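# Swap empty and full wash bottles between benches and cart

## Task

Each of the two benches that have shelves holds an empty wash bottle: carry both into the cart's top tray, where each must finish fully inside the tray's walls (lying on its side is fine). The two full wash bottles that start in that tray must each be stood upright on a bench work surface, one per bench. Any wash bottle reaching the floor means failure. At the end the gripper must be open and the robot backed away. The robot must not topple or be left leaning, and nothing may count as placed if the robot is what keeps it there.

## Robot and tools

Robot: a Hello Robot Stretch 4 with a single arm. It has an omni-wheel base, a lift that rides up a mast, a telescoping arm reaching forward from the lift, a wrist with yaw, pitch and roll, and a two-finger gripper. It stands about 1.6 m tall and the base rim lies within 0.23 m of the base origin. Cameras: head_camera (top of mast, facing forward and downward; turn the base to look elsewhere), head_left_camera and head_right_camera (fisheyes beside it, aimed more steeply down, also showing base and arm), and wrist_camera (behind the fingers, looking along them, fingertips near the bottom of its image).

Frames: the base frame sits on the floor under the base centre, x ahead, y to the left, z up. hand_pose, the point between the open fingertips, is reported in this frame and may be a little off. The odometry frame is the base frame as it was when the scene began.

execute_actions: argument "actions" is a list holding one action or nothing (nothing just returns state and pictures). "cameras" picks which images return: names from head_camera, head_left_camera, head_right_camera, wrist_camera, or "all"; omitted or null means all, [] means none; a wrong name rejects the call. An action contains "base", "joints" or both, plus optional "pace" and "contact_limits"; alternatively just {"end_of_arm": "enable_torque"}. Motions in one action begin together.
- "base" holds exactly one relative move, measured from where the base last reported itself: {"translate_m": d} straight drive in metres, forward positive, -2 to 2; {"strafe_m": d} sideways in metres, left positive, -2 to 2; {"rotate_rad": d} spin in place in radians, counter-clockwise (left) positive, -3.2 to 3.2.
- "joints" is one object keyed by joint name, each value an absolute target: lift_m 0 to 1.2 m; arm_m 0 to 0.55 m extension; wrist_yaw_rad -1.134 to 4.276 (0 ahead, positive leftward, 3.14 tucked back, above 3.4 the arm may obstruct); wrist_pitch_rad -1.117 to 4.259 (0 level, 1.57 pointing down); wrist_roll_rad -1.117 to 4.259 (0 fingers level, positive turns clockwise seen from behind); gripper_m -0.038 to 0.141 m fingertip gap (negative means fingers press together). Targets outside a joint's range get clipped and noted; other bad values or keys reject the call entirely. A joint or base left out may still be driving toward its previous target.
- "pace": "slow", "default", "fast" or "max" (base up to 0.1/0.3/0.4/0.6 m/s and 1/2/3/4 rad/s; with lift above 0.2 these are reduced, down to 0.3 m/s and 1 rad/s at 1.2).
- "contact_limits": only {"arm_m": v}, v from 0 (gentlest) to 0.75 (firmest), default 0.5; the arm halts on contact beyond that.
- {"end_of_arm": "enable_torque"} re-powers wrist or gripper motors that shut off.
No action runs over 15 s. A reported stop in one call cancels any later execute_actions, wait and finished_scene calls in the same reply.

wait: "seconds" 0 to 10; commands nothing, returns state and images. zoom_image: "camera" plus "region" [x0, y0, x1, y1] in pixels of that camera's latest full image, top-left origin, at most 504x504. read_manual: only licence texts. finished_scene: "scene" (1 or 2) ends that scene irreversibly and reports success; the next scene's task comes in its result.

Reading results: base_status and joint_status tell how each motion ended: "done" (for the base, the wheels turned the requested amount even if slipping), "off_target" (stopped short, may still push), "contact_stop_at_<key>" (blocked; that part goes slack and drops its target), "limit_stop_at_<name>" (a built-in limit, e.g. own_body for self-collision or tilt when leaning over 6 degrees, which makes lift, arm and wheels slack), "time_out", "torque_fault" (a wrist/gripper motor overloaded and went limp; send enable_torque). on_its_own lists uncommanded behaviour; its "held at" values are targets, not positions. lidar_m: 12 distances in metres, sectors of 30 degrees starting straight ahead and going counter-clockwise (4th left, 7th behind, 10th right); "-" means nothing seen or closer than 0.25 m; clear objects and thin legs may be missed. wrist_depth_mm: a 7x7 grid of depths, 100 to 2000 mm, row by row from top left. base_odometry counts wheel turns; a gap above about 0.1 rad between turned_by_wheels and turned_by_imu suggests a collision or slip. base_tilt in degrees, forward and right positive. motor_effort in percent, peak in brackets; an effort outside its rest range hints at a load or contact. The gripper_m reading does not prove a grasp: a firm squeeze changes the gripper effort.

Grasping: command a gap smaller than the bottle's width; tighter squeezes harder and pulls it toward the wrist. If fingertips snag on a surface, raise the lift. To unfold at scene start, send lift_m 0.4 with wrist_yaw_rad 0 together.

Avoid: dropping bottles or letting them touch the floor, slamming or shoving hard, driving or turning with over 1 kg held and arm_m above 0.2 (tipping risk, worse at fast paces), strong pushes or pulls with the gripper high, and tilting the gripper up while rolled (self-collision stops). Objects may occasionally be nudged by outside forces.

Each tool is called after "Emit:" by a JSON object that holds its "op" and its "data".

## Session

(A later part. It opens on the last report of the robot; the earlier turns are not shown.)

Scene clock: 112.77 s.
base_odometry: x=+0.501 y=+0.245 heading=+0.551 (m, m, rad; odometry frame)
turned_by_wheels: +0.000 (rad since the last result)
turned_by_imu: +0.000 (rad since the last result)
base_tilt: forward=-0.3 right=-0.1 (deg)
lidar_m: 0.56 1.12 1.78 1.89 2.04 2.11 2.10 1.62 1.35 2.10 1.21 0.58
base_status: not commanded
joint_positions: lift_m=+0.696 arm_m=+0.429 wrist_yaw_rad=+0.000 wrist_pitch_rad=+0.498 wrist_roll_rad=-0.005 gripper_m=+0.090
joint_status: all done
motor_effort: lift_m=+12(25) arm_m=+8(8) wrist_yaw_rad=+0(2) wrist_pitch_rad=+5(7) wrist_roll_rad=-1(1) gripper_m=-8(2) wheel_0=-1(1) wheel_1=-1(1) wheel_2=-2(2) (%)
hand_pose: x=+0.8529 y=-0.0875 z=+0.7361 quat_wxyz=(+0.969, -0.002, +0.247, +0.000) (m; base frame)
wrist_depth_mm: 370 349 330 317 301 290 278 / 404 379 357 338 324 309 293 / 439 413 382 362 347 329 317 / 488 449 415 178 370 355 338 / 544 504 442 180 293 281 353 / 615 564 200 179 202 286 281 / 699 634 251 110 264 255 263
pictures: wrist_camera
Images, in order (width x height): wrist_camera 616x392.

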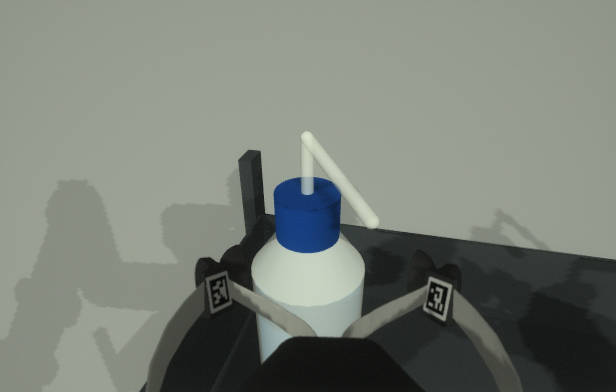

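Resting lightly on wall; close.

Emit:
{"op": "execute_actions", "data": {"actions": [{"joints":{"gripper_m":0.005},"pace":"slow"}], "cameras": []}}

Emit:
{"op": "execute_actions", "data": {"actions": [{"joints":{"lift_m":0.9}}], "cameras": ["wrist_camera"]}}

Emit:
{"op": "execute_actions", "data": {"actions": [{"base":{"rotate_rad":1.8},"joints":{"arm_m":0.1}}], "cameras": []}}

Emit:
{"op": "execute_actions", "data": {"actions": [{"base":{"translate_m":1.2}}], "cameras": ["head_camera","wrist_camera"]}}

Scene clock: 123.50 s.
base_odometry: x=+0.501 y=+0.245 heading=+0.551 (m, m, rad; odometry frame)
turned_by_wheels: +0.000 (rad since the last result)
turned_by_imu: -0.001 (rad since the last result)
base_tilt: forward=-0.4 right=+0.0 (deg)
lidar_m: 0.56 1.12 1.78 1.89 2.04 2.11 2.10 1.64 1.36 2.10 1.21 0.57
base_status: not commanded
joint_positions: lift_m=+0.695 arm_m=+0.429 wrist_yaw_rad=+0.000 wrist_pitch_rad=+0.505 wrist_roll_rad=-0.005 gripper_m=+0.005
joint_status: all done
motor_effort: lift_m=+15(15) arm_m=+8(8) wrist_yaw_rad=-2(8) wrist_pitch_rad=-13(13) wrist_roll_rad=+0(1) gripper_m=-16(16) wheel_0=-1(1) wheel_1=-1(1) wheel_2=-2(2) (%)
hand_pose: x=+0.8521 y=-0.0873 z=+0.7342 quat_wxyz=(+0.968, -0.003, +0.250, +0.001) (m; base frame)
wrist_depth_mm: 370 351 332 315 303 289 278 / 402 379 359 342 324 307 297 / 442 413 387 362 347 332 315 / 488 452 418 161 364 353 342 / 554 504 452 160 285 279 271 / 621 559 187 159 178 285 281 / 723 609 244 110 257 249 255
pictures: none
No camera images: the call's "cameras" was empty. Leave "cameras" out to get every camera's image.

Scene clock: 125.43 s.
base_odometry: x=+0.501 y=+0.245 heading=+0.551 (m, m, rad; odometry frame)
turned_by_wheels: +0.000 (rad since the last result)
turned_by_imu: +0.000 (rad since the last result)
base_tilt: forward=-0.3 right=+0.0 (deg)
lidar_m: 0.57 1.10 1.77 1.88 2.01 2.12 2.10 1.64 1.33 2.09 1.21 0.58
base_status: not commanded
joint_positions: lift_m=+0.899 arm_m=+0.429 wrist_yaw_rad=+0.000 wrist_pitch_rad=+0.505 wrist_roll_rad=-0.005 gripper_m=+0.005
joint_status: all done
motor_effort: lift_m=+28(30) arm_m=+7(8) wrist_yaw_rad=-3(4) wrist_pitch_rad=-14(14) wrist_roll_rad=+1(0) gripper_m=-17(14) wheel_0=-1(1) wheel_1=-1(1) wheel_2=-2(2) (%)
hand_pose: x=+0.8521 y=-0.0873 z=+0.9381 quat_wxyz=(+0.968, -0.003, +0.250, +0.001) (m; base frame)
wrist_depth_mm: 373 349 330 315 303 287 278 / 407 379 357 342 324 309 296 / 442 415 389 364 349 329 315 / 492 459 424 160 362 355 342 / 544 508 462 160 397 384 366 / 621 559 187 159 178 404 399 / 723 640 580 110 480 466 433
pictures: wrist_camera
Images, in order (width x height): wrist_camera 616x392.

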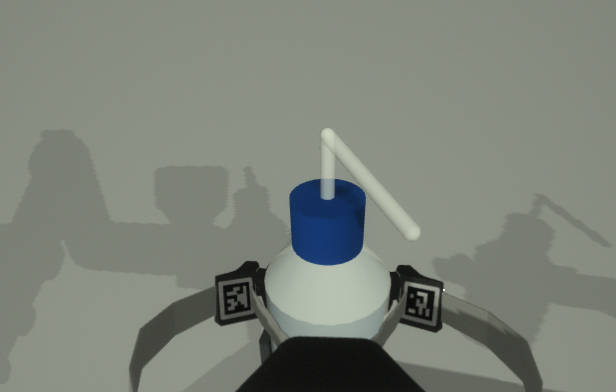

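Scene clock: 127.67 s.
base_odometry: x=+0.501 y=+0.245 heading=+2.351 (m, m, rad; odometry frame)
turned_by_wheels: +1.800 (rad since the last result)
turned_by_imu: +1.770 (rad since the last result)
base_tilt: forward=-0.2 right=+0.0 (deg)
lidar_m: 1.86 2.32 2.09 2.12 1.40 1.36 1.63 0.62 0.57 0.58 1.27 2.60
base_status: done
joint_positions: lift_m=+0.899 arm_m=+0.101 wrist_yaw_rad=+0.000 wrist_pitch_rad=+0.505 wrist_roll_rad=-0.005 gripper_m=+0.005
joint_status: all done
motor_effort: lift_m=+27(28) arm_m=-8(12) wrist_yaw_rad=-3(8) wrist_pitch_rad=-14(14) wrist_roll_rad=+0(0) gripper_m=-17(16) wheel_0=-1(5) wheel_1=+0(11) wheel_2=-1(8) (%)
hand_pose: x=+0.5248 y=-0.0874 z=+0.9381 quat_wxyz=(+0.968, -0.003, +0.250, +0.001) (m; base frame)
wrist_depth_mm: - - 1921 1921 1921 - 1808 / - - - - - - 1863 / - - - - - - - / - - - 161 1983 - - / 1756 1808 1756 160 1661 1756 1708 / 1464 1499 187 159 178 1430 1430 / 1255 1205 1281 109 1255 1205 1255
pictures: none
No camera images: the call's "cameras" was empty. Leave "cameras" out to get every camera's image.

Scene clock: 133.13 s.
base_odometry: x=-0.343 y=+1.098 heading=+2.351 (m, m, rad; odometry frame)
turned_by_wheels: +0.000 (rad since the last result)
turned_by_imu: -0.006 (rad since the last result)
base_tilt: forward=-0.3 right=-0.1 (deg)
lidar_m: 0.72 0.91 2.24 1.67 2.09 2.40 1.72 1.41 1.44 1.45 1.63 0.71
base_status: done
joint_positions: lift_m=+0.899 arm_m=+0.101 wrist_yaw_rad=+0.000 wrist_pitch_rad=+0.505 wrist_roll_rad=-0.005 gripper_m=+0.005
joint_status: not commanded
motor_effort: lift_m=+27(27) arm_m=-7(8) wrist_yaw_rad=-3(3) wrist_pitch_rad=-14(14) wrist_roll_rad=+1(0) gripper_m=-15(21) wheel_0=+1(5) wheel_1=+2(2) wheel_2=+2(10) (%)
hand_pose: x=+0.5247 y=-0.0874 z=+0.9381 quat_wxyz=(+0.968, -0.003, +0.250, +0.001) (m; base frame)
wrist_depth_mm: 1708 1397 1281 1205 1078 991 931 / 759 707 741 741 732 732 904 / 1983 621 530 484 488 480 480 / - 1205 1118 160 410 399 366 / 1756 1618 1618 160 1397 1255 424 / 1430 1464 188 159 178 459 1255 / 1255 1229 1255 110 1255 544 1255
pictures: head_camera, wrist_camera
Images, in order (width x height): head_camera 420x560, wrist_camera 616x392.

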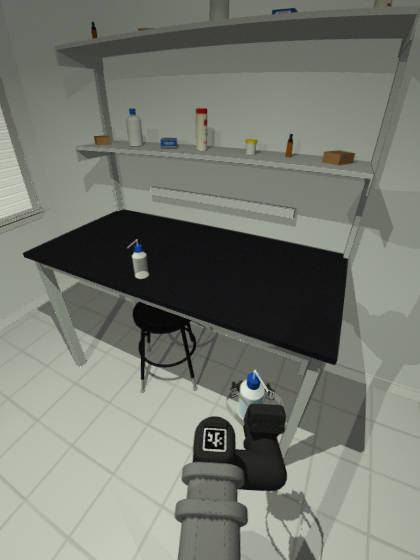

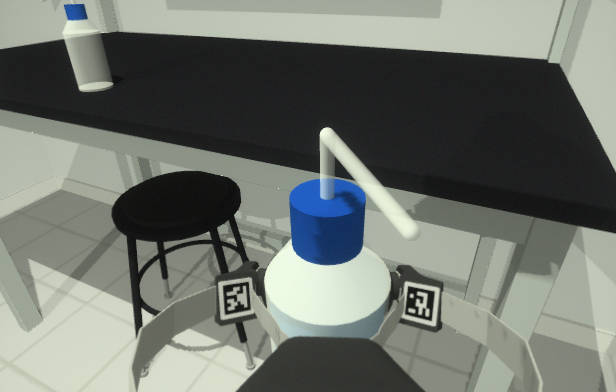

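Emit:
{"op": "execute_actions", "data": {"actions": [{"joints":{"lift_m":0.98}}], "cameras": []}}

Emit:
{"op": "execute_actions", "data": {"actions": [{"joints":{"arm_m":0.5}}], "cameras": ["head_camera"]}}

Scene clock: 138.93 s.
base_odometry: x=-0.343 y=+1.098 heading=+2.351 (m, m, rad; odometry frame)
turned_by_wheels: +0.000 (rad since the last result)
turned_by_imu: -0.001 (rad since the last result)
base_tilt: forward=-0.3 right=+0.0 (deg)
lidar_m: 0.73 0.92 2.25 1.67 2.09 2.40 1.72 1.40 1.45 1.48 1.64 0.70
base_status: not commanded
joint_positions: lift_m=+0.979 arm_m=+0.101 wrist_yaw_rad=+0.000 wrist_pitch_rad=+0.505 wrist_roll_rad=-0.005 gripper_m=+0.005
joint_status: all done
motor_effort: lift_m=+28(29) arm_m=-7(8) wrist_yaw_rad=-1(2) wrist_pitch_rad=-15(14) wrist_roll_rad=+0(1) gripper_m=-21(18) wheel_0=+1(1) wheel_1=+2(2) wheel_2=+2(2) (%)
hand_pose: x=+0.5247 y=-0.0874 z=+1.0181 quat_wxyz=(+0.968, -0.003, +0.250, +0.001) (m; base frame)
wrist_depth_mm: 1756 1499 1336 1182 1060 1025 917 / 1078 991 1060 1078 1060 1025 960 / 768 707 699 707 699 699 991 / - 1118 585 160 496 517 544 / 1921 1756 1078 160 449 433 413 / 1537 1576 187 159 177 462 1229 / 1366 1308 1336 109 1366 544 1308
pictures: none
No camera images: the call's "cameras" was empty. Leave "cameras" out to get every camera's image.

Scene clock: 141.23 s.
base_odometry: x=-0.343 y=+1.098 heading=+2.351 (m, m, rad; odometry frame)
turned_by_wheels: +0.000 (rad since the last result)
turned_by_imu: +0.000 (rad since the last result)
base_tilt: forward=-0.2 right=+0.0 (deg)
lidar_m: 0.73 0.94 2.26 1.67 2.09 2.39 1.74 1.40 1.45 1.46 1.63 0.70
base_status: not commanded
joint_positions: lift_m=+0.979 arm_m=+0.499 wrist_yaw_rad=+0.000 wrist_pitch_rad=+0.505 wrist_roll_rad=-0.005 gripper_m=+0.005
joint_status: all done
motor_effort: lift_m=+28(28) arm_m=+7(9) wrist_yaw_rad=-2(2) wrist_pitch_rad=-14(15) wrist_roll_rad=+0(1) gripper_m=-13(19) wheel_0=+1(1) wheel_1=+2(2) wheel_2=+2(2) (%)
hand_pose: x=+0.9221 y=-0.0874 z=+1.0181 quat_wxyz=(+0.968, -0.003, +0.250, +0.001) (m; base frame)
wrist_depth_mm: 1160 1025 904 778 691 668 640 / 1098 1060 960 878 809 732 676 / 699 707 707 699 707 691 683 / 525 530 521 161 492 525 517 / 418 418 413 160 397 413 413 / 345 345 187 159 178 330 342 / 294 287 294 110 293 283 291
pictures: head_camera
Images, in order (width x height): head_camera 420x560.

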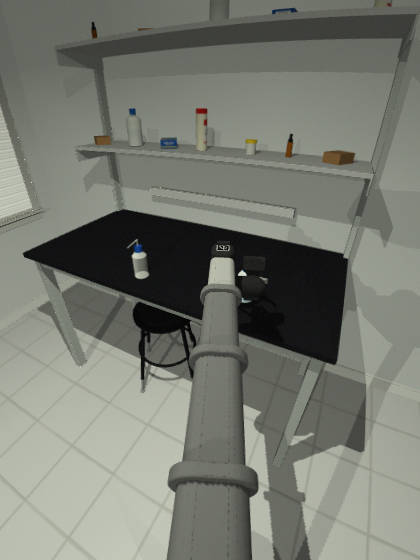

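Emit:
{"op": "execute_actions", "data": {"actions": [{"joints":{"lift_m":0.946},"pace":"slow"}], "cameras": []}}

Emit:
{"op": "execute_actions", "data": {"actions": [{"joints":{"gripper_m":0.13}}], "cameras": []}}

Emit:
{"op": "execute_actions", "data": {"actions": [{"joints":{"arm_m":0.3}}], "cameras": []}}

Emit:
{"op": "execute_actions", "data": {"actions": [{"base":{"strafe_m":0.43}}], "cameras": []}}

Emit:
{"op": "execute_actions", "data": {"actions": [{"base":{"translate_m":0.22}}], "cameras": ["head_camera","wrist_camera"]}}

Scene clock: 152.43 s.
base_odometry: x=-0.343 y=+1.098 heading=+2.351 (m, m, rad; odometry frame)
turned_by_wheels: +0.000 (rad since the last result)
turned_by_imu: -0.001 (rad since the last result)
base_tilt: forward=-0.3 right=+0.0 (deg)
lidar_m: 0.72 0.92 2.25 1.68 2.09 2.37 1.72 1.40 1.45 1.48 1.64 0.68
base_status: not commanded
joint_positions: lift_m=+0.946 arm_m=+0.499 wrist_yaw_rad=+0.000 wrist_pitch_rad=+0.505 wrist_roll_rad=-0.005 gripper_m=+0.005
joint_status: all done
motor_effort: lift_m=+16(27) arm_m=+8(8) wrist_yaw_rad=-3(2) wrist_pitch_rad=-14(14) wrist_roll_rad=+0(0) gripper_m=-20(15) wheel_0=+1(1) wheel_1=+2(2) wheel_2=+2(2) (%)
hand_pose: x=+0.9221 y=-0.0874 z=+0.9851 quat_wxyz=(+0.968, -0.003, +0.250, +0.001) (m; base frame)
wrist_depth_mm: 1118 1042 904 820 750 676 640 / 946 931 931 854 798 732 683 / 621 615 615 609 597 597 609 / 459 455 455 161 430 449 449 / 362 362 364 160 345 359 357 / 301 301 187 159 178 290 298 / 257 251 258 109 256 248 254
pictures: none
No camera images: the call's "cameras" was empty. Leave "cameras" out to get every camera's image.

Scene clock: 154.60 s.
base_odometry: x=-0.343 y=+1.098 heading=+2.351 (m, m, rad; odometry frame)
turned_by_wheels: +0.000 (rad since the last result)
turned_by_imu: +0.000 (rad since the last result)
base_tilt: forward=-0.4 right=-0.1 (deg)
lidar_m: 0.73 0.93 2.25 1.67 2.07 2.40 1.75 1.40 1.45 1.47 1.64 0.70
base_status: not commanded
joint_positions: lift_m=+0.946 arm_m=+0.499 wrist_yaw_rad=+0.000 wrist_pitch_rad=+0.502 wrist_roll_rad=-0.005 gripper_m=+0.130
joint_status: all done
motor_effort: lift_m=+16(16) arm_m=+7(7) wrist_yaw_rad=-2(3) wrist_pitch_rad=-5(14) wrist_roll_rad=+0(1) gripper_m=+0(19) wheel_0=+1(1) wheel_1=+1(2) wheel_2=+2(2) (%)
hand_pose: x=+0.9225 y=-0.0874 z=+0.9859 quat_wxyz=(+0.969, -0.003, +0.248, +0.001) (m; base frame)
wrist_depth_mm: 1138 1060 904 820 741 668 634 / 976 960 946 866 788 723 676 / 627 615 609 621 615 609 621 / 462 462 462 178 436 455 459 / 370 368 366 175 349 366 362 / 304 293 283 173 186 213 301 / 260 260 260 110 258 254 256
pictures: none
No camera images: the call's "cameras" was empty. Leave "cameras" out to get every camera's image.

Scene clock: 156.30 s.
base_odometry: x=-0.343 y=+1.098 heading=+2.351 (m, m, rad; odometry frame)
turned_by_wheels: +0.000 (rad since the last result)
turned_by_imu: +0.000 (rad since the last result)
base_tilt: forward=-0.4 right=+0.1 (deg)
lidar_m: 0.71 0.94 2.26 1.67 2.09 2.40 1.72 1.40 1.45 1.49 1.64 0.70
base_status: not commanded
joint_positions: lift_m=+0.946 arm_m=+0.301 wrist_yaw_rad=+0.000 wrist_pitch_rad=+0.502 wrist_roll_rad=-0.005 gripper_m=+0.130
joint_status: all done
motor_effort: lift_m=+16(16) arm_m=-8(10) wrist_yaw_rad=-2(3) wrist_pitch_rad=-6(6) wrist_roll_rad=+0(1) gripper_m=-4(2) wheel_0=+1(1) wheel_1=+2(1) wheel_2=+2(2) (%)
hand_pose: x=+0.7251 y=-0.0874 z=+0.9858 quat_wxyz=(+0.969, -0.003, +0.248, +0.001) (m; base frame)
wrist_depth_mm: 1464 1281 1118 1025 917 842 788 / 866 960 946 854 946 866 820 / 554 634 621 355 615 615 615 / 462 462 466 384 459 459 455 / 1808 384 366 366 368 366 362 / 1537 831 329 304 285 213 303 / 1308 1281 1336 109 270 258 256
pictures: none
No camera images: the call's "cameras" was empty. Leave "cameras" out to get every camera's image.

Scene clock: 159.07 s.
base_odometry: x=-0.648 y=+0.795 heading=+2.351 (m, m, rad; odometry frame)
turned_by_wheels: +0.000 (rad since the last result)
turned_by_imu: -0.001 (rad since the last result)
base_tilt: forward=-0.3 right=+0.0 (deg)
lidar_m: 0.88 1.12 1.37 1.25 1.56 2.24 2.29 1.62 1.85 1.87 0.95 0.85
base_status: done
joint_positions: lift_m=+0.946 arm_m=+0.301 wrist_yaw_rad=+0.000 wrist_pitch_rad=+0.502 wrist_roll_rad=-0.005 gripper_m=+0.130
joint_status: not commanded
motor_effort: lift_m=+16(16) arm_m=-8(8) wrist_yaw_rad=-2(2) wrist_pitch_rad=-6(6) wrist_roll_rad=+1(0) gripper_m=-4(2) wheel_0=+0(10) wheel_1=-1(13) wheel_2=+0(3) (%)
hand_pose: x=+0.7251 y=-0.0874 z=+0.9858 quat_wxyz=(+0.969, -0.003, +0.248, +0.001) (m; base frame)
wrist_depth_mm: 1576 1464 1308 1138 1098 976 904 / 1576 960 931 842 931 917 931 / 715 627 621 549 609 621 615 / 1576 1983 564 488 459 459 452 / 1708 1863 1756 917 496 392 375 / 1499 1499 1430 809 842 213 1205 / 1308 1229 1308 109 1336 1308 1281
pictures: none
No camera images: the call's "cameras" was empty. Leave "cameras" out to get every camera's image.

Scene clock: 161.23 s.
base_odometry: x=-0.803 y=+0.951 heading=+2.351 (m, m, rad; odometry frame)
turned_by_wheels: +0.000 (rad since the last result)
turned_by_imu: -0.001 (rad since the last result)
base_tilt: forward=-0.2 right=+0.0 (deg)
lidar_m: 0.68 0.85 1.76 1.20 1.47 2.43 3.15 1.80 1.91 1.95 0.73 0.67
base_status: done
joint_positions: lift_m=+0.946 arm_m=+0.301 wrist_yaw_rad=+0.000 wrist_pitch_rad=+0.502 wrist_roll_rad=-0.005 gripper_m=+0.130
joint_status: not commanded
motor_effort: lift_m=+16(16) arm_m=-7(8) wrist_yaw_rad=-2(3) wrist_pitch_rad=-6(6) wrist_roll_rad=+1(1) gripper_m=+1(2) wheel_0=+1(2) wheel_1=+2(3) wheel_2=+1(8) (%)
hand_pose: x=+0.7251 y=-0.0874 z=+0.9858 quat_wxyz=(+0.969, -0.003, +0.248, +0.001) (m; base frame)
wrist_depth_mm: 1397 1229 1078 976 866 809 741 / 1464 960 946 931 917 854 798 / 627 634 621 300 615 615 615 / 466 462 462 314 459 459 455 / 389 370 366 338 364 362 364 / 1499 1499 286 304 283 213 301 / 878 1281 1281 109 258 254 257
pictures: head_camera, wrist_camera
Images, in order (width x height): head_camera 420x560, wrist_camera 616x392.

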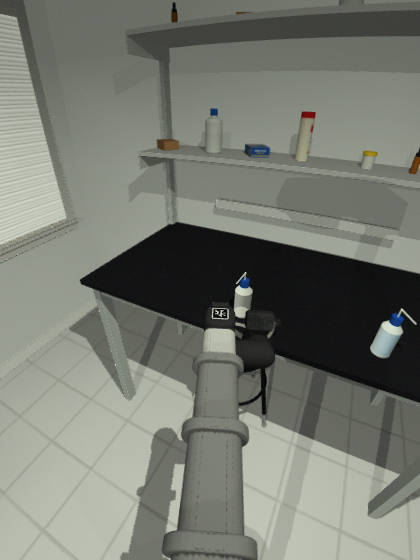

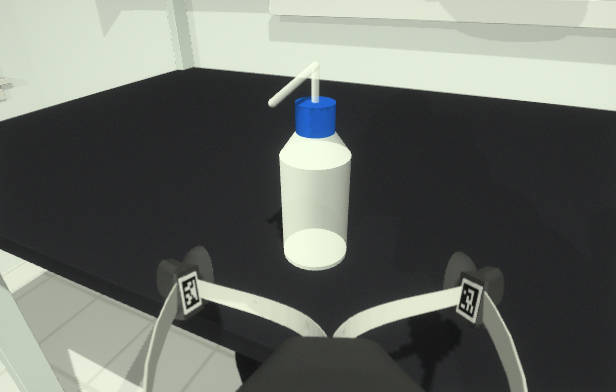

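Emit:
{"op": "execute_actions", "data": {"actions": [{"joints":{"arm_m":0.435,"lift_m":0.942}}], "cameras": []}}

Emit:
{"op": "execute_actions", "data": {"actions": [{"joints":{"gripper_m":0.012}}], "cameras": []}}

Emit:
{"op": "execute_actions", "data": {"actions": [{"joints":{"lift_m":0.98,"arm_m":0.0}}], "cameras": ["wrist_camera"]}}

Emit:
{"op": "execute_actions", "data": {"actions": [{"base":{"rotate_rad":-2.85}}], "cameras": []}}

Emit:
{"op": "execute_actions", "data": {"actions": [{"base":{"translate_m":1.48},"joints":{"lift_m":0.9},"pace":"fast"}], "cameras": []}}

Emit:
{"op": "execute_actions", "data": {"actions": [{"base":{"rotate_rad":0.96},"joints":{"arm_m":0.36}}], "cameras": ["head_camera","wrist_camera"]}}

Scene clock: 175.57 s.
base_odometry: x=-0.803 y=+0.951 heading=+2.351 (m, m, rad; odometry frame)
turned_by_wheels: +0.000 (rad since the last result)
turned_by_imu: -0.001 (rad since the last result)
base_tilt: forward=-0.2 right=+0.0 (deg)
lidar_m: 0.69 0.88 1.77 1.20 1.47 2.43 3.16 1.80 1.94 1.96 0.73 0.67
base_status: not commanded
joint_positions: lift_m=+0.942 arm_m=+0.434 wrist_yaw_rad=+0.000 wrist_pitch_rad=+0.502 wrist_roll_rad=-0.005 gripper_m=+0.130
joint_status: all done
motor_effort: lift_m=+15(14) arm_m=+7(8) wrist_yaw_rad=-3(1) wrist_pitch_rad=-6(6) wrist_roll_rad=+0(0) gripper_m=-2(2) wheel_0=+1(1) wheel_1=+2(2) wheel_2=+0(0) (%)
hand_pose: x=+0.8575 y=-0.0874 z=+0.9819 quat_wxyz=(+0.969, -0.003, +0.248, +0.001) (m; base frame)
wrist_depth_mm: 1205 1060 960 842 768 691 603 / 1308 976 946 866 820 759 691 / 621 609 609 569 603 609 603 / 455 452 430 177 455 449 445 / 359 359 347 179 362 355 355 / 300 290 279 179 278 213 297 / 255 255 254 110 253 250 252
pictures: none
No camera images: the call's "cameras" was empty. Leave "cameras" out to get every camera's image.

Scene clock: 177.67 s.
base_odometry: x=-0.803 y=+0.951 heading=+2.351 (m, m, rad; odometry frame)
turned_by_wheels: +0.000 (rad since the last result)
turned_by_imu: +0.000 (rad since the last result)
base_tilt: forward=-0.3 right=+0.0 (deg)
lidar_m: 0.68 0.87 1.77 1.21 1.46 2.43 3.16 1.82 1.93 1.94 0.75 0.67
base_status: not commanded
joint_positions: lift_m=+0.942 arm_m=+0.434 wrist_yaw_rad=+0.000 wrist_pitch_rad=+0.502 wrist_roll_rad=-0.005 gripper_m=+0.012
joint_status: all done
motor_effort: lift_m=+15(15) arm_m=+8(7) wrist_yaw_rad=-1(2) wrist_pitch_rad=-6(6) wrist_roll_rad=+0(0) gripper_m=-16(22) wheel_0=+1(1) wheel_1=+2(2) wheel_2=+1(1) (%)
hand_pose: x=+0.8575 y=-0.0874 z=+0.9819 quat_wxyz=(+0.969, -0.003, +0.248, +0.001) (m; base frame)
wrist_depth_mm: 1255 1078 960 854 759 699 603 / 1366 976 917 878 809 750 699 / 621 609 609 530 609 603 603 / 455 452 449 160 449 449 445 / 364 362 357 163 342 355 355 / 300 298 189 164 180 287 296 / 255 247 255 109 254 246 253
pictures: none
No camera images: the call's "cameras" was empty. Leave "cameras" out to get every camera's image.

Scene clock: 180.03 s.
base_odometry: x=-0.803 y=+0.951 heading=+2.351 (m, m, rad; odometry frame)
turned_by_wheels: +0.000 (rad since the last result)
turned_by_imu: +0.000 (rad since the last result)
base_tilt: forward=-0.3 right=-0.1 (deg)
lidar_m: 0.38 0.86 1.76 1.21 1.47 2.44 3.16 1.82 1.90 1.96 0.72 0.67
base_status: not commanded
joint_positions: lift_m=+0.979 arm_m=+0.001 wrist_yaw_rad=+0.000 wrist_pitch_rad=+0.503 wrist_roll_rad=-0.005 gripper_m=+0.012
joint_status: all done
motor_effort: lift_m=+27(27) arm_m=-8(6) wrist_yaw_rad=-1(2) wrist_pitch_rad=-8(8) wrist_roll_rad=+0(1) gripper_m=-18(17) wheel_0=+1(1) wheel_1=+2(2) wheel_2=+0(1) (%)
hand_pose: x=+0.4250 y=-0.0874 z=+1.0187 quat_wxyz=(+0.969, -0.003, +0.249, +0.001) (m; base frame)
wrist_depth_mm: 1618 1618 1366 1255 1160 1042 960 / 1661 1118 1098 1078 1098 1078 991 / 854 723 715 627 715 707 707 / 1708 - 707 160 530 530 521 / 1808 1983 1863 162 496 508 442 / 1618 1255 188 164 180 1336 1308 / 1366 1281 1366 110 1336 1281 1308
pictures: wrist_camera
Images, in order (width x height): wrist_camera 616x392.

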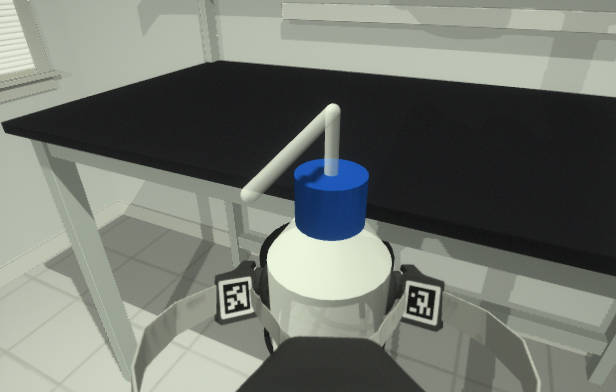

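Scene clock: 183.03 s.
base_odometry: x=-0.803 y=+0.951 heading=-0.498 (m, m, rad; odometry frame)
turned_by_wheels: -2.850 (rad since the last result)
turned_by_imu: -2.803 (rad since the last result)
base_tilt: forward=-0.4 right=+0.0 (deg)
lidar_m: 0.37 1.79 1.89 0.84 0.67 0.66 0.76 1.78 1.22 1.27 2.04 2.43
base_status: done
joint_positions: lift_m=+0.980 arm_m=+0.001 wrist_yaw_rad=+0.000 wrist_pitch_rad=+0.503 wrist_roll_rad=-0.005 gripper_m=+0.012
joint_status: not commanded
motor_effort: lift_m=+26(27) arm_m=-8(8) wrist_yaw_rad=-4(3) wrist_pitch_rad=-8(8) wrist_roll_rad=+0(1) gripper_m=-17(19) wheel_0=+2(4) wheel_1=+2(5) wheel_2=+1(6) (%)
hand_pose: x=+0.4251 y=-0.0874 z=+1.0188 quat_wxyz=(+0.969, -0.003, +0.249, +0.001) (m; base frame)
wrist_depth_mm: 1464 1756 - - - - - / 1576 1756 - - - - - / 1661 1863 - - - - - / 1756 1983 - 160 - - - / 1756 1983 1863 163 1808 1921 1808 / 1537 1618 187 164 180 1499 1576 / 1366 1336 1366 109 1366 1308 1336
pictures: none
No camera images: the call's "cameras" was empty. Leave "cameras" out to get every camera's image.

Scene clock: 188.57 s.
base_odometry: x=+0.497 y=+0.244 heading=-0.498 (m, m, rad; odometry frame)
turned_by_wheels: +0.000 (rad since the last result)
turned_by_imu: -0.006 (rad since the last result)
base_tilt: forward=-0.3 right=+0.1 (deg)
lidar_m: 1.23 0.56 0.56 1.09 1.76 1.86 2.29 2.11 2.08 1.63 1.37 2.10
base_status: done
joint_positions: lift_m=+0.900 arm_m=+0.001 wrist_yaw_rad=+0.000 wrist_pitch_rad=+0.503 wrist_roll_rad=-0.005 gripper_m=+0.012
joint_status: all done
motor_effort: lift_m=+15(22) arm_m=-7(8) wrist_yaw_rad=-3(3) wrist_pitch_rad=-8(8) wrist_roll_rad=+1(1) gripper_m=-16(21) wheel_0=+0(6) wheel_1=+2(7) wheel_2=+0(11) (%)
hand_pose: x=+0.4250 y=-0.0874 z=+0.9396 quat_wxyz=(+0.969, -0.003, +0.249, +0.001) (m; base frame)
wrist_depth_mm: 741 866 1025 1255 1708 1708 1499 / 768 917 1078 1308 1863 1808 1618 / 798 946 1138 1281 - 1921 1708 / 831 991 1182 160 - - 1808 / 878 1060 1281 163 1756 1808 1756 / 574 1078 188 164 180 1464 1464 / 750 1118 1281 110 1255 1255 1255
pictures: none
No camera images: the call's "cameras" was empty. Leave "cameras" out to get every camera's image.

Scene clock: 190.73 s.
base_odometry: x=+0.497 y=+0.244 heading=+0.462 (m, m, rad; odometry frame)
turned_by_wheels: +0.960 (rad since the last result)
turned_by_imu: +0.944 (rad since the last result)
base_tilt: forward=-0.3 right=+0.0 (deg)
lidar_m: 0.57 1.04 1.55 1.84 1.93 2.15 2.11 1.79 1.35 2.03 1.29 0.58
base_status: done
joint_positions: lift_m=+0.900 arm_m=+0.359 wrist_yaw_rad=+0.000 wrist_pitch_rad=+0.502 wrist_roll_rad=-0.005 gripper_m=+0.012
joint_status: all done
motor_effort: lift_m=+15(15) arm_m=+8(11) wrist_yaw_rad=-2(0) wrist_pitch_rad=-7(8) wrist_roll_rad=+0(1) gripper_m=-20(20) wheel_0=-1(4) wheel_1=+0(7) wheel_2=+0(10) (%)
hand_pose: x=+0.7824 y=-0.0874 z=+0.9397 quat_wxyz=(+0.969, -0.003, +0.249, +0.001) (m; base frame)
wrist_depth_mm: 402 394 384 373 364 353 345 / 433 424 413 399 387 379 373 / 477 455 449 413 415 407 397 / 517 508 480 160 449 442 427 / 580 549 525 163 473 480 469 / 634 603 188 164 180 504 504 / 732 691 480 109 445 436 430
pictures: head_camera, wrist_camera
Images, in order (width x height): head_camera 420x560, wrist_camera 616x392.

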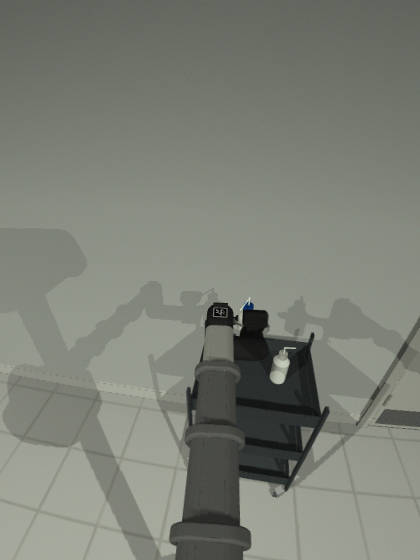

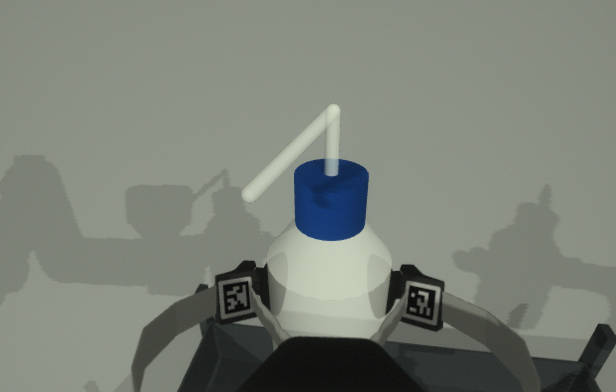

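Emit:
{"op": "execute_actions", "data": {"actions": [{"joints":{"lift_m":0.691}}], "cameras": []}}

Emit:
{"op": "execute_actions", "data": {"actions": [{"joints":{"gripper_m":0.09}}], "cameras": []}}

Emit:
{"op": "execute_actions", "data": {"actions": [{"joints":{"arm_m":0.26,"lift_m":0.71}}], "cameras": []}}

Emit:
{"op": "execute_actions", "data": {"actions": [{"joints":{"arm_m":0.0,"lift_m":0.85}}], "cameras": ["wrist_camera"]}}

Emit:
{"op": "finished_scene", "data": {"scene": 2}}

Scene clock: 199.60 s.
base_odometry: x=+0.497 y=+0.244 heading=+0.462 (m, m, rad; odometry frame)
turned_by_wheels: +0.000 (rad since the last result)
turned_by_imu: -0.001 (rad since the last result)
base_tilt: forward=-0.3 right=+0.0 (deg)
lidar_m: 0.56 1.06 1.54 1.85 1.95 2.16 2.11 1.76 1.35 2.03 1.29 0.58
base_status: not commanded
joint_positions: lift_m=+0.691 arm_m=+0.359 wrist_yaw_rad=+0.000 wrist_pitch_rad=+0.502 wrist_roll_rad=-0.005 gripper_m=+0.012
joint_status: all done
motor_effort: lift_m=+15(13) arm_m=+8(8) wrist_yaw_rad=-3(2) wrist_pitch_rad=-7(7) wrist_roll_rad=+1(0) gripper_m=-14(14) wheel_0=-1(1) wheel_1=+0(0) wheel_2=+0(0) (%)
hand_pose: x=+0.7824 y=-0.0874 z=+0.7308 quat_wxyz=(+0.969, -0.003, +0.249, +0.001) (m; base frame)
wrist_depth_mm: 407 394 384 370 362 355 347 / 439 424 410 399 387 377 370 / 477 459 442 413 418 404 397 / 517 484 373 160 345 340 332 / 569 309 362 163 345 349 336 / 239 278 188 164 180 287 202 / 212 249 257 110 255 245 199
pictures: none
No camera images: the call's "cameras" was empty. Leave "cameras" out to get every camera's image.

Scene clock: 201.17 s.
base_odometry: x=+0.497 y=+0.244 heading=+0.462 (m, m, rad; odometry frame)
turned_by_wheels: +0.000 (rad since the last result)
turned_by_imu: +0.000 (rad since the last result)
base_tilt: forward=-0.4 right=+0.0 (deg)
lidar_m: 0.55 1.07 1.56 1.86 1.95 2.15 2.10 1.79 1.36 2.04 1.32 0.59
base_status: not commanded
joint_positions: lift_m=+0.691 arm_m=+0.359 wrist_yaw_rad=+0.000 wrist_pitch_rad=+0.502 wrist_roll_rad=-0.005 gripper_m=+0.090
joint_status: all done
motor_effort: lift_m=+15(15) arm_m=+8(8) wrist_yaw_rad=-3(5) wrist_pitch_rad=-7(7) wrist_roll_rad=+0(0) gripper_m=+0(19) wheel_0=-1(1) wheel_1=+0(0) wheel_2=+0(0) (%)
hand_pose: x=+0.7824 y=-0.0874 z=+0.7308 quat_wxyz=(+0.969, -0.003, +0.249, +0.001) (m; base frame)
wrist_depth_mm: 404 394 382 373 364 353 345 / 439 424 410 397 387 379 370 / 477 455 439 418 418 407 397 / 521 488 373 176 349 340 332 / 569 309 362 180 229 347 336 / 239 282 202 182 195 279 202 / 211 249 255 110 256 240 202
pictures: none
No camera images: the call's "cameras" was empty. Leave "cameras" out to get every camera's image.

Scene clock: 202.43 s.
base_odometry: x=+0.497 y=+0.244 heading=+0.462 (m, m, rad; odometry frame)
turned_by_wheels: +0.000 (rad since the last result)
turned_by_imu: +0.000 (rad since the last result)
base_tilt: forward=-0.4 right=-0.2 (deg)
lidar_m: 0.57 1.05 1.56 1.84 1.94 2.16 2.10 1.78 1.36 2.05 1.27 0.56
base_status: not commanded
joint_positions: lift_m=+0.710 arm_m=+0.261 wrist_yaw_rad=+0.000 wrist_pitch_rad=+0.502 wrist_roll_rad=-0.005 gripper_m=+0.090
joint_status: all done
motor_effort: lift_m=+26(27) arm_m=-8(7) wrist_yaw_rad=-2(2) wrist_pitch_rad=-7(7) wrist_roll_rad=+1(1) gripper_m=-1(1) wheel_0=-1(1) wheel_1=+0(0) wheel_2=+0(0) (%)
hand_pose: x=+0.6851 y=-0.0874 z=+0.7488 quat_wxyz=(+0.969, -0.003, +0.249, +0.001) (m; base frame)
wrist_depth_mm: 500 488 477 462 452 439 433 / 544 525 508 492 488 469 459 / 585 569 535 445 512 500 480 / 647 615 462 277 442 421 256 / 723 345 392 297 373 285 355 / 768 304 202 310 303 290 312 / 235 270 278 109 276 266 276
pictures: none
No camera images: the call's "cameras" was empty. Leave "cameras" out to get every camera's image.

Scene clock: 204.33 s.
base_odometry: x=+0.497 y=+0.244 heading=+0.462 (m, m, rad; odometry frame)
turned_by_wheels: +0.000 (rad since the last result)
turned_by_imu: +0.000 (rad since the last result)
base_tilt: forward=-0.2 right=+0.0 (deg)
lidar_m: 0.57 1.05 1.54 1.86 1.94 2.14 2.09 1.78 1.34 2.02 1.30 0.58
base_status: not commanded
joint_positions: lift_m=+0.850 arm_m=+0.001 wrist_yaw_rad=+0.000 wrist_pitch_rad=+0.502 wrist_roll_rad=-0.005 gripper_m=+0.090
joint_status: all done
motor_effort: lift_m=+26(27) arm_m=-8(10) wrist_yaw_rad=-2(2) wrist_pitch_rad=-7(7) wrist_roll_rad=+0(0) gripper_m=-4(5) wheel_0=-1(1) wheel_1=+0(0) wheel_2=+0(0) (%)
hand_pose: x=+0.4251 y=-0.0874 z=+0.8888 quat_wxyz=(+0.969, -0.003, +0.249, +0.001) (m; base frame)
wrist_depth_mm: 759 750 723 707 683 676 654 / 820 798 768 750 741 723 699 / 904 878 842 809 809 768 750 / 976 960 904 715 699 741 809 / 1118 1060 585 603 591 591 866 / 1229 1160 202 466 436 427 462 / 1205 1160 778 109 732 668 1025
pictures: wrist_camera
Images, in order (width x height): wrist_camera 616x392.

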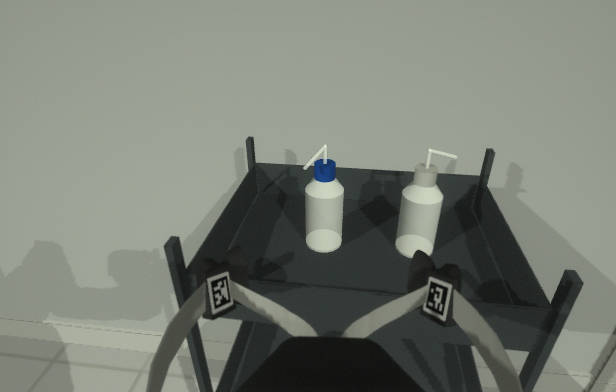

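The scene is finished: the task was done.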